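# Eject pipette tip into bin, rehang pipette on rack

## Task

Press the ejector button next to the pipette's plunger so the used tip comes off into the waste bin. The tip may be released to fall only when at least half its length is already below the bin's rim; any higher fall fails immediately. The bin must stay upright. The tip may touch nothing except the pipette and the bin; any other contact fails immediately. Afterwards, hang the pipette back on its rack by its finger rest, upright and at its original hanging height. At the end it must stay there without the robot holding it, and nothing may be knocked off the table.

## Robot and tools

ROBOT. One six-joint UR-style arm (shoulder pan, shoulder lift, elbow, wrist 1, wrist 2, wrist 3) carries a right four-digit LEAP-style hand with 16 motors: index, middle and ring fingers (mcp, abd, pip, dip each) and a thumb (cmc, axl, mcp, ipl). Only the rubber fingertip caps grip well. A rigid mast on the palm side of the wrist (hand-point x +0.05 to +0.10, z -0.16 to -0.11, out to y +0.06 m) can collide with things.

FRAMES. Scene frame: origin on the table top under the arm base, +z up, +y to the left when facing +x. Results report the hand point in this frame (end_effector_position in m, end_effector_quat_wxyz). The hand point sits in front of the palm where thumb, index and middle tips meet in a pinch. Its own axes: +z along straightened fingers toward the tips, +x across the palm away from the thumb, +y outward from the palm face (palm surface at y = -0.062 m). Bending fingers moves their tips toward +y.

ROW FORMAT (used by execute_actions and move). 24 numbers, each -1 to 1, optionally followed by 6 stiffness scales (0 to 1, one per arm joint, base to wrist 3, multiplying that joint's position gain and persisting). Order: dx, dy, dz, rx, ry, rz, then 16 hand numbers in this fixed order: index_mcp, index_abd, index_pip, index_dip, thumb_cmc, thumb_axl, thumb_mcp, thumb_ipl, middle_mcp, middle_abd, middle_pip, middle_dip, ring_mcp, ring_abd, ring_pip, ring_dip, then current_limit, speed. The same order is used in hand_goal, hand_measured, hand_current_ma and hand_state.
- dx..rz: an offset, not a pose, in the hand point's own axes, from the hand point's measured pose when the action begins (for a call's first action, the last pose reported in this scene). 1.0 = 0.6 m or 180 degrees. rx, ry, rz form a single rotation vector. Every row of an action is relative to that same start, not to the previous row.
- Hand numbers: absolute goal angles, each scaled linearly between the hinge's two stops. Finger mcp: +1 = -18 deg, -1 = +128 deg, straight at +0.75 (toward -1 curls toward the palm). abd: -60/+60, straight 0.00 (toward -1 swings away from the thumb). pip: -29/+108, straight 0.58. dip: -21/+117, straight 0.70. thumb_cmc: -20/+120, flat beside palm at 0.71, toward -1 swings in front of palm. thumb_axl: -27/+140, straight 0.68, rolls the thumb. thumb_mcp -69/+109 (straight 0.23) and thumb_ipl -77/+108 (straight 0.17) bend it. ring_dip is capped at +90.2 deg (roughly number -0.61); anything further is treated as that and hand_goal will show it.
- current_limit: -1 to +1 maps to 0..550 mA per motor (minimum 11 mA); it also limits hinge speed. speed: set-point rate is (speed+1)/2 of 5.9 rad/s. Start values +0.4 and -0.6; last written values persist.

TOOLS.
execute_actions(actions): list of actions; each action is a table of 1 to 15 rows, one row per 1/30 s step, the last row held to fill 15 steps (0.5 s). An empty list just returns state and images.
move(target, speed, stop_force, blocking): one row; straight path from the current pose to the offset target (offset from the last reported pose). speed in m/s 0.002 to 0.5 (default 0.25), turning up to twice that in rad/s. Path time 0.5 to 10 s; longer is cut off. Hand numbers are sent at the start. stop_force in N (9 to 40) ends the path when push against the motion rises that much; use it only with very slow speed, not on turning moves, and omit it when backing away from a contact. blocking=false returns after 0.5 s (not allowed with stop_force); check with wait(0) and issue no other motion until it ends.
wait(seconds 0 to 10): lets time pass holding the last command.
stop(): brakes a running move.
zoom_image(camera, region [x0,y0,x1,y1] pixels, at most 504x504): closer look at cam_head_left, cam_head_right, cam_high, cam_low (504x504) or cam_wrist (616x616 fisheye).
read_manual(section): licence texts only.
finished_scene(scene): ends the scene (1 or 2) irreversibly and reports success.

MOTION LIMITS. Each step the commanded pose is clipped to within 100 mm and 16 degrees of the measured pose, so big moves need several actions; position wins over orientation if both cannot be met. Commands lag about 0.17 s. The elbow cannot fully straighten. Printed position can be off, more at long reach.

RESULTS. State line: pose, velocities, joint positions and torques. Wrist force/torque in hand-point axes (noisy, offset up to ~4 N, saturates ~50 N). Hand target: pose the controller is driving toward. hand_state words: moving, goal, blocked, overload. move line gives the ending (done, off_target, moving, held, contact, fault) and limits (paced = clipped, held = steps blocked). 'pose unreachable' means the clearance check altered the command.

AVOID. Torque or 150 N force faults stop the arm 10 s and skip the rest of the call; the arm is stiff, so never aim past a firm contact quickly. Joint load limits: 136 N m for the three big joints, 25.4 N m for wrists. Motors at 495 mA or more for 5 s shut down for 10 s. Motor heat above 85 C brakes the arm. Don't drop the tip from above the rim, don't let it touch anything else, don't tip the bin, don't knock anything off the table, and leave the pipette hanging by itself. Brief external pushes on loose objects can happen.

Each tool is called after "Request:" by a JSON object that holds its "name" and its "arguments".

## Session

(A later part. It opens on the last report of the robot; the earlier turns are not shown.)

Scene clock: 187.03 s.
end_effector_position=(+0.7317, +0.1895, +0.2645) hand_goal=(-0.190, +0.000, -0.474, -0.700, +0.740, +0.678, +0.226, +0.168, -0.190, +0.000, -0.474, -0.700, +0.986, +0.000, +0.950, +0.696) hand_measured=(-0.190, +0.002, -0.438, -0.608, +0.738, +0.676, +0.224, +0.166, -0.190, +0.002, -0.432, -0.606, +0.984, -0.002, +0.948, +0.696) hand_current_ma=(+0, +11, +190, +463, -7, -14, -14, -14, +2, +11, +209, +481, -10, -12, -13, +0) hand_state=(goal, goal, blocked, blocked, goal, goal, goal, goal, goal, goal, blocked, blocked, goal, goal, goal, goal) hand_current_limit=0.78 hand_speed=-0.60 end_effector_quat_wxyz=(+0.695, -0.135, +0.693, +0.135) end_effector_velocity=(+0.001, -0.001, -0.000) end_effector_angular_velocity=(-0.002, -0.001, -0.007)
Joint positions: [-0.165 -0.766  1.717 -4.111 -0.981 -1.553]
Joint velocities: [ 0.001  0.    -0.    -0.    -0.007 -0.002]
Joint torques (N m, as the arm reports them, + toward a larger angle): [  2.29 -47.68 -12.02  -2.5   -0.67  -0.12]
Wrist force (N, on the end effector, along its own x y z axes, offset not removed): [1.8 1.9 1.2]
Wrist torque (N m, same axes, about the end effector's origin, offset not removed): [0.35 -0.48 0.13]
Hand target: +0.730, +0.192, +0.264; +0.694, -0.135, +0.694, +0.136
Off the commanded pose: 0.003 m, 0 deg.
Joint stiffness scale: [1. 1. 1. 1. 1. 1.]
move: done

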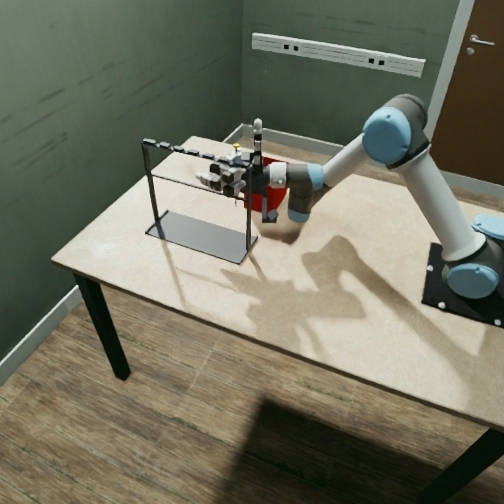

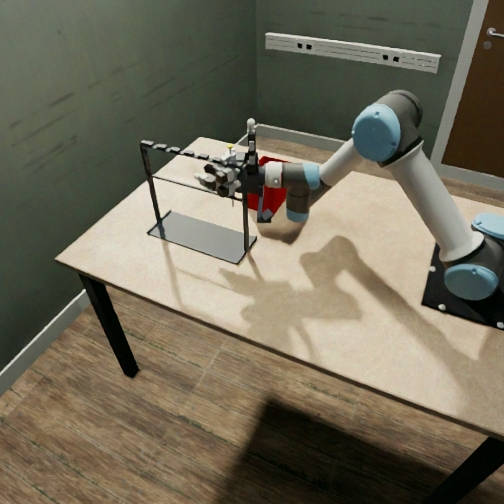

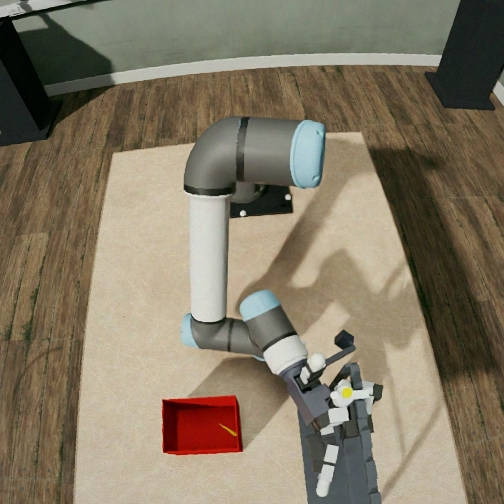

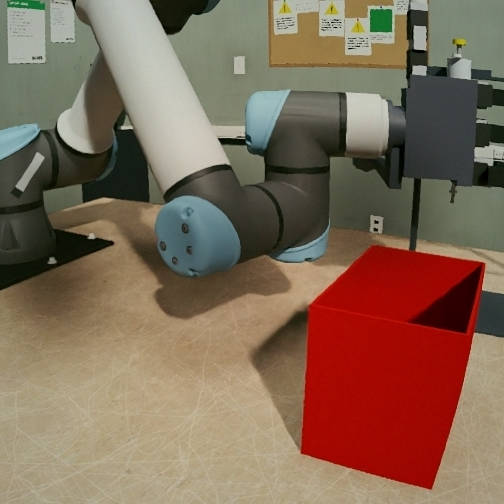

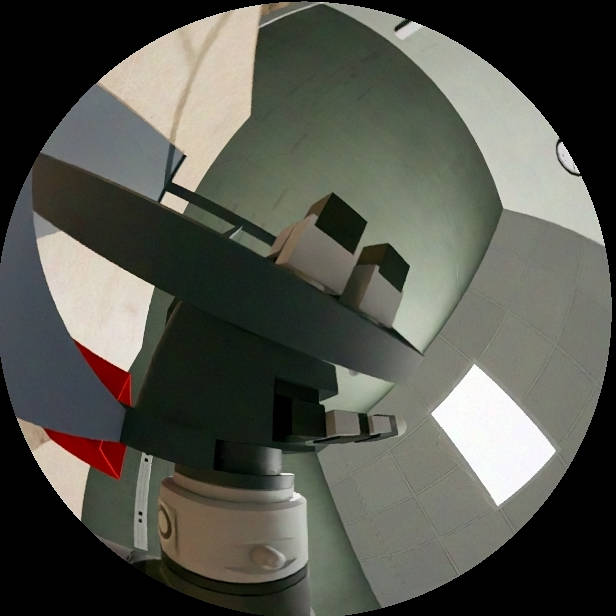

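Centered. Lower.

Request:
{"name": "move", "arguments": {"target": [0.0195,0,0.001,0,0,0,-0.19,0,-0.474,-0.70,0.74,0.678,0.226,0.168,-0.19,0,-0.474,-0.70,0.985,0,0.95,0.696,0.78,-0.6], "speed": 0.01, "stop_force": 9}}

Request:
{"name": "zoom_image", "arguments": {"camera": "cam_high", "region": [300, 350, 400, 450]}}

Request:
{"name": "zoom_image", "arguments": {"camera": "cam_head_left", "region": [190, 120, 280, 210]}}

Scene clock: 200.23 s.
end_effector_position=(+0.7315, +0.1894, +0.2526) hand_goal=(-0.190, +0.000, -0.474, -0.700, +0.740, +0.678, +0.226, +0.168, -0.190, +0.000, -0.474, -0.700, +0.986, +0.000, +0.950, +0.696) hand_measured=(-0.190, +0.002, -0.438, -0.608, +0.738, +0.676, +0.224, +0.166, -0.190, +0.002, -0.432, -0.606, +0.984, -0.002, +0.948, +0.696) hand_current_ma=(+0, +11, +190, +463, -7, -14, -14, -14, +2, +11, +209, +481, -10, -12, -13, +0) hand_state=(goal, goal, blocked, blocked, goal, goal, goal, goal, goal, goal, blocked, blocked, goal, goal, goal, goal) hand_current_limit=0.78 hand_speed=-0.60 end_effector_quat_wxyz=(+0.694, -0.134, +0.695, +0.135) end_effector_velocity=(-0.000, +0.000, -0.002) end_effector_angular_velocity=(-0.001, -0.002, +0.000)
Joint positions: [-0.165 -0.745  1.717 -4.129 -0.982 -1.553]
Joint velocities: [ 0.     0.004 -0.    -0.005 -0.    -0.001]
Joint torques (N m, as the arm reports them, + toward a larger angle): [ -0.43 -44.31 -20.04  -2.75  -0.22   0.12]
Wrist force (N, on the end effector, along its own x y z axes, offset not removed): [1.4 2.5 1.8]
Wrist torque (N m, same axes, about the end effector's origin, offset not removed): [0.38 -0.44 0.15]
Hand target: +0.732, +0.190, +0.253; +0.695, -0.135, +0.693, +0.135
Off the commanded pose: 0.001 m, 0 deg.
Joint stiffness scale: [1. 1. 1. 1. 1. 1.]
move: done

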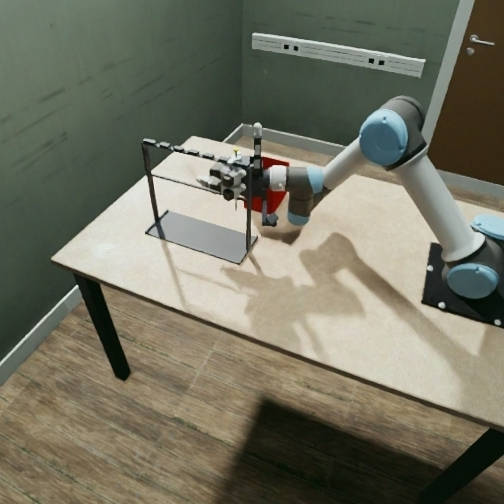

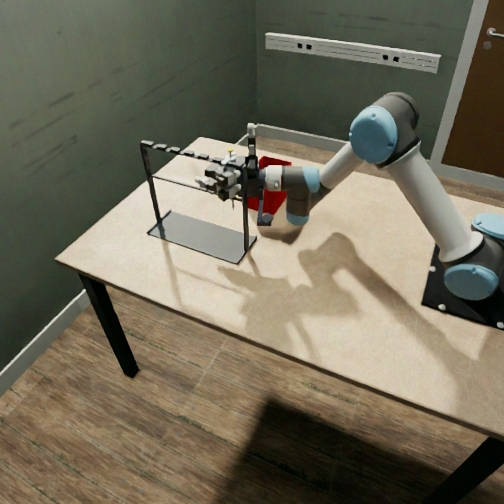

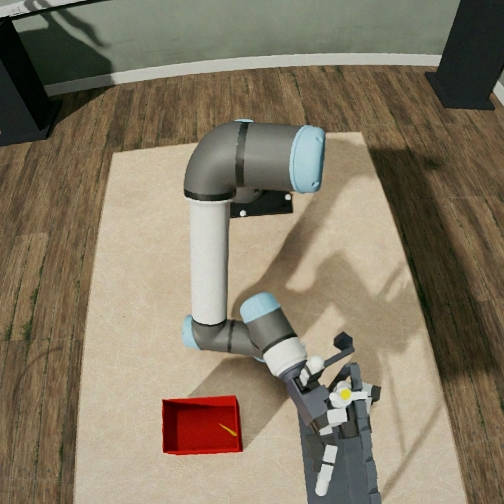

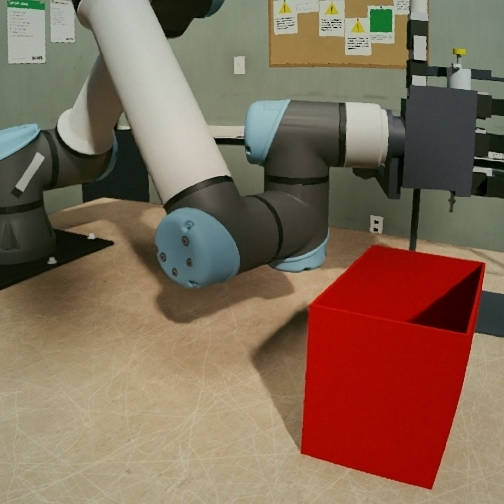

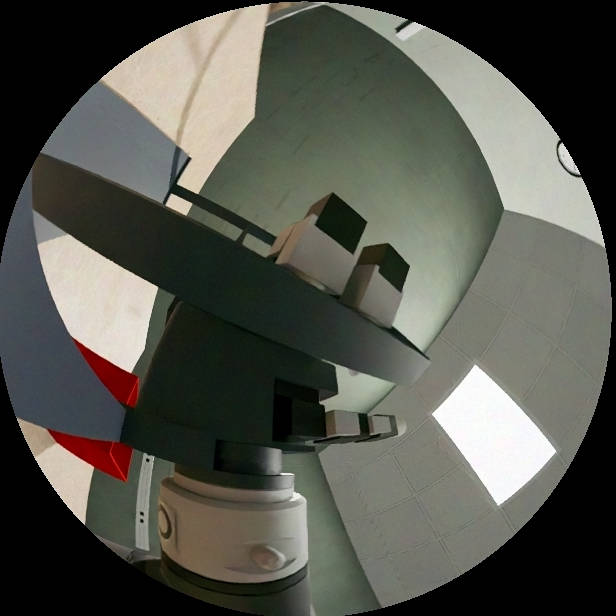

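Region (300, 350, 400, 450) of cam_high's 504x504 image, scaled by 5.040, with more detail than that image has.

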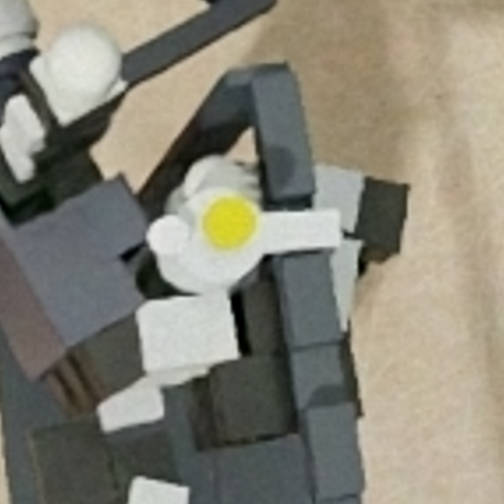

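Region (190, 120, 280, 210) of cam_head_left's 504x504 image, scaled by 5.600, with more detail than that image has.

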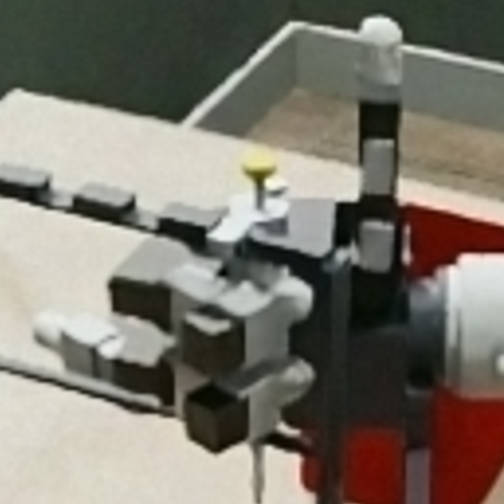

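Request:
{"name": "execute_actions", "arguments": {"actions": [[[0,0,0,0,0,0,-0.19,0,-0.474,-0.46,0.74,0.678,0.226,0.168,-0.19,0,-0.474,-0.46,0.985,0,0.95,0.696,0.4,-0.8]],[[0,0,0,0,0,0,-0.05,0,-0.474,-0.32,0.74,0.678,0.226,0.168,-0.05,0,-0.474,-0.32,0.985,0,0.95,0.696,0.4,-0.8]],[[0,0,0,0,0,0,0.4,0,-0.474,-0.32,0.74,0.678,0.226,0.168,0.4,0,-0.474,-0.32,0.985,0,0.95,0.696,0.4,-0.6]],[[0,0,0,0,0,0,0.75,0,-0.1,-0.1,0.74,0.678,0.226,0.168,0.75,0,-0.1,-0.1,0.985,0,0.95,0.696,0.4,-0.6]]]}}

Request:
{"name": "move", "arguments": {"target": [0,-0.06,0.0,0,0,0,0.75,0,0.3,0.3,0.74,0.678,0.226,0.168,0.75,0,0.3,0.3,0.985,0,0.95,0.696,0.4,-0.6], "speed": 0.05}}

Request:
{"name": "zoom_image", "arguments": {"camera": "cam_head_left", "region": [180, 120, 290, 230]}}

Request:
{"name": "zoom_image", "arguments": {"camera": "cam_high", "region": [280, 340, 420, 480]}}

Scene clock: 216.83 s.
end_effector_position=(+0.7314, +0.1894, +0.2525) hand_goal=(+0.750, +0.000, -0.100, -0.100, +0.740, +0.678, +0.226, +0.168, +0.750, +0.000, -0.100, -0.100, +0.986, +0.000, +0.950, +0.696) hand_measured=(+0.746, -0.002, -0.104, -0.102, +0.738, +0.676, +0.224, +0.166, +0.746, -0.002, -0.106, -0.102, +0.984, -0.002, +0.948, +0.696) hand_current_ma=(-5, -5, -8, -14, -7, -14, -14, -14, -5, -5, -8, -15, -10, -12, -13, +0) hand_state=(moving, goal, moving, goal, goal, goal, goal, goal, moving, goal, moving, goal, goal, goal, goal, goal) hand_current_limit=0.40 hand_speed=-0.60 end_effector_quat_wxyz=(+0.694, -0.134, +0.695, +0.135) end_effector_velocity=(+0.000, -0.000, +0.000) end_effector_angular_velocity=(-0.001, -0.000, -0.001)
Joint positions: [-0.165 -0.745  1.717 -4.129 -0.982 -1.553]
Joint velocities: [-0.001 -0.     0.     0.    -0.    -0.001]
Joint torques (N m, as the arm reports them, + toward a larger angle): [ -1.72 -44.19 -15.19  -1.69  -0.17   0.03]
Wrist force (N, on the end effector, along its own x y z axes, offset not removed): [0.7 2.2 2.1]
Wrist torque (N m, same axes, about the end effector's origin, offset not removed): [0.33 -0.36 0.24]
Hand target: +0.731, +0.189, +0.252; +0.694, -0.134, +0.695, +0.135
Off the commanded pose: 0.000 m, 0 deg.
Joint stiffness scale: [1. 1. 1. 1. 1. 1.]

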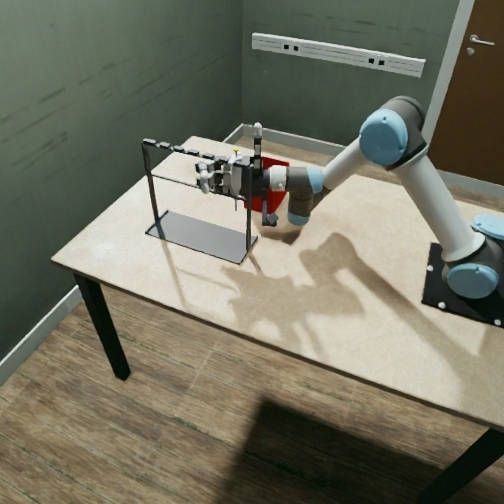

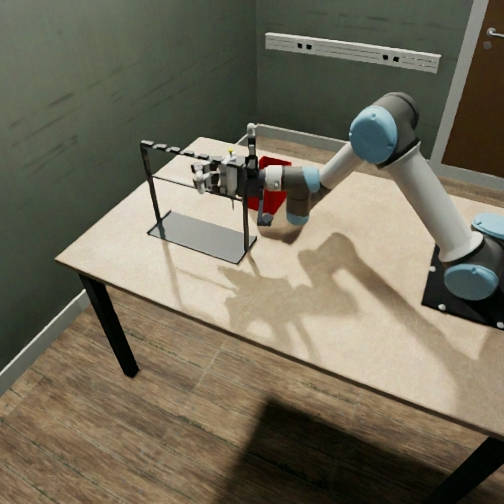

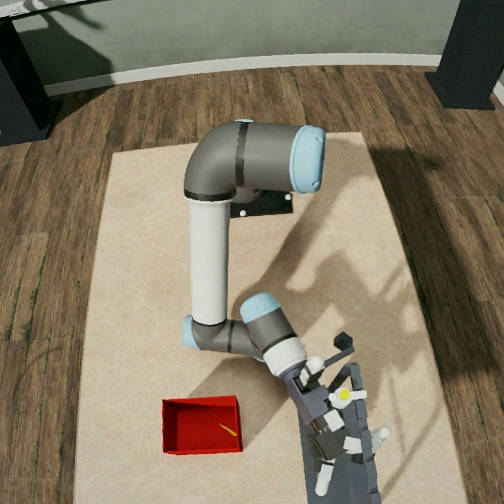

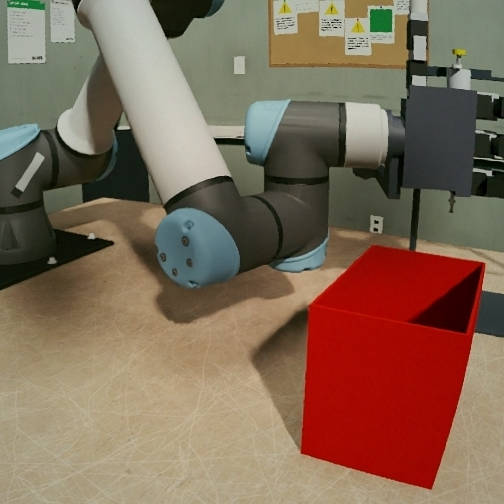

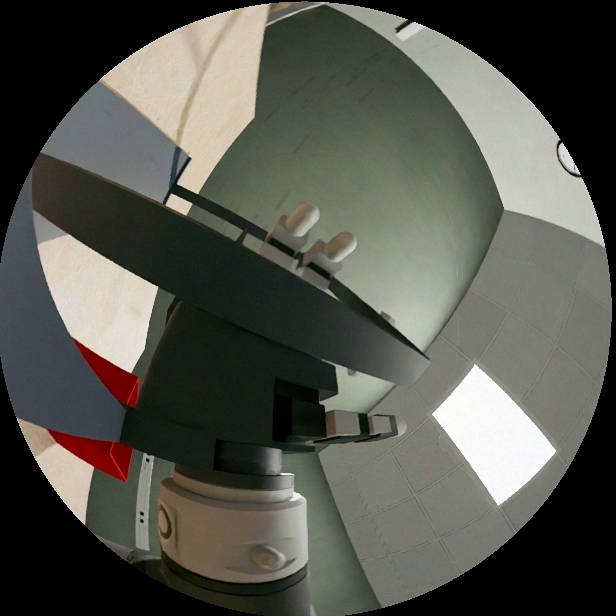

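Scene clock: 218.00 s.
end_effector_position=(+0.7434, +0.1581, +0.2522) hand_goal=(+0.750, +0.000, +0.300, +0.300, +0.740, +0.678, +0.226, +0.168, +0.750, +0.000, +0.300, +0.300, +0.986, +0.000, +0.950, +0.696) hand_measured=(+0.748, -0.002, +0.298, +0.298, +0.738, +0.676, +0.224, +0.166, +0.748, -0.002, +0.298, +0.298, +0.984, -0.002, +0.948, +0.696) hand_current_ma=(-13, -11, -14, -14, -7, -14, -14, -14, -12, -11, -14, -15, -10, -12, -13, +0) hand_state=(goal, goal, goal, goal, goal, goal, goal, goal, goal, goal, goal, goal, goal, goal, goal, goal) hand_current_limit=0.40 hand_speed=-0.60 end_effector_quat_wxyz=(+0.693, -0.135, +0.695, +0.135) end_effector_velocity=(+0.000, +0.001, +0.000) end_effector_angular_velocity=(-0.000, +0.000, +0.009)
Joint positions: [-0.217 -0.728  1.678 -4.106 -0.93  -1.553]
Joint velocities: [-0.     0.001 -0.005  0.004  0.009 -0.001]
Joint torques (N m, as the arm reports them, + toward a larger angle): [ -3.69 -45.12 -21.96  -1.67  -0.03   0.68]
Wrist force (N, on the end effector, along its own x y z axes, offset not removed): [0.9 1.1 0.9]
Wrist torque (N m, same axes, about the end effector's origin, offset not removed): [0.34 -0.36 0.15]
Hand target: +0.745, +0.156, +0.252; +0.694, -0.134, +0.695, +0.135
Off the commanded pose: 0.003 m, 0 deg.
Joint stiffness scale: [1. 1. 1. 1. 1. 1.]
move: done

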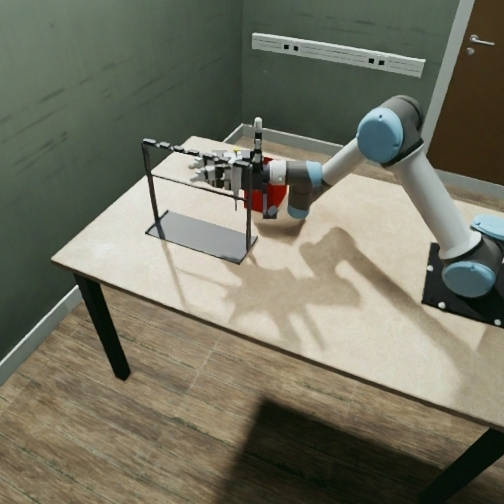

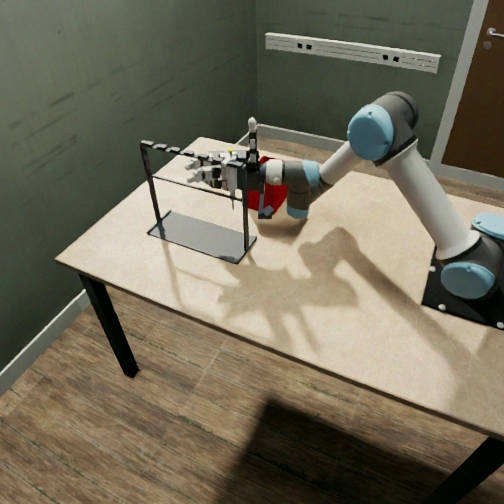

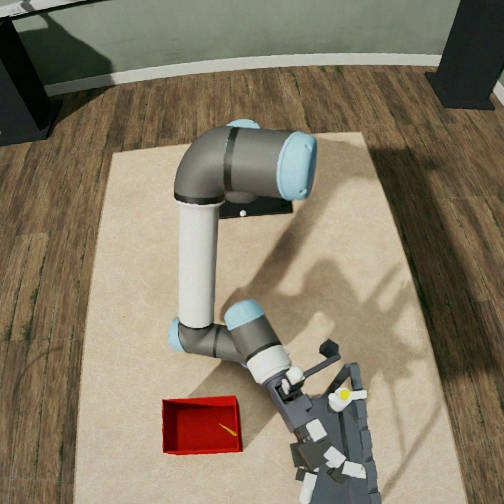

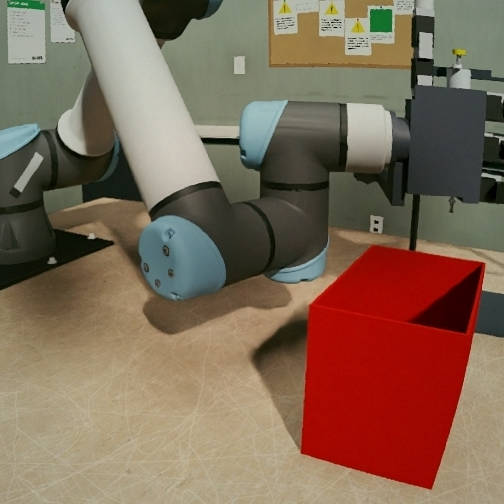

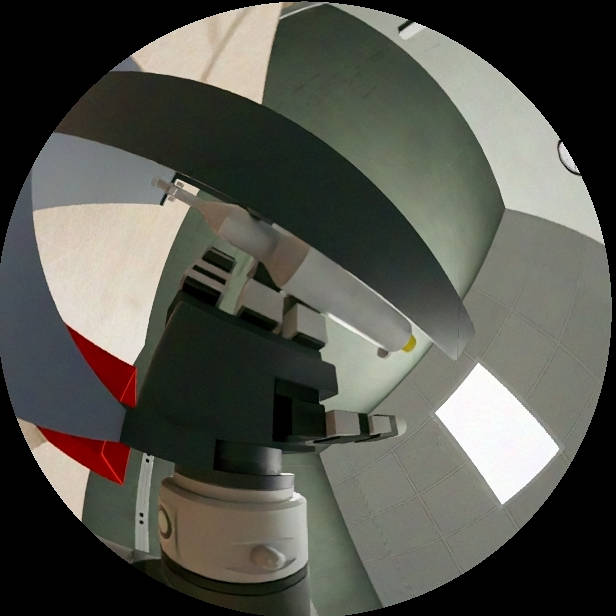

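Region (180, 120, 290, 230) of cam_head_left's 504x504 image, scaled by 4.582, with more detail than that image has.

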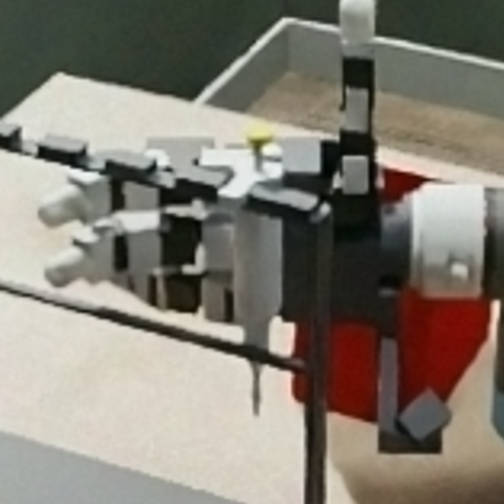

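Region (280, 340, 420, 480) of cam_high's 504x504 image, scaled by 3.600, with more detail than that image has.

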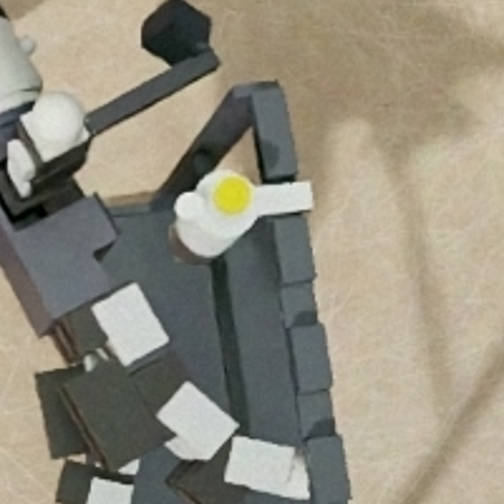

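Request:
{"name": "finished_scene", "arguments": {"scene": 2}}

The scene is finished: the task was done.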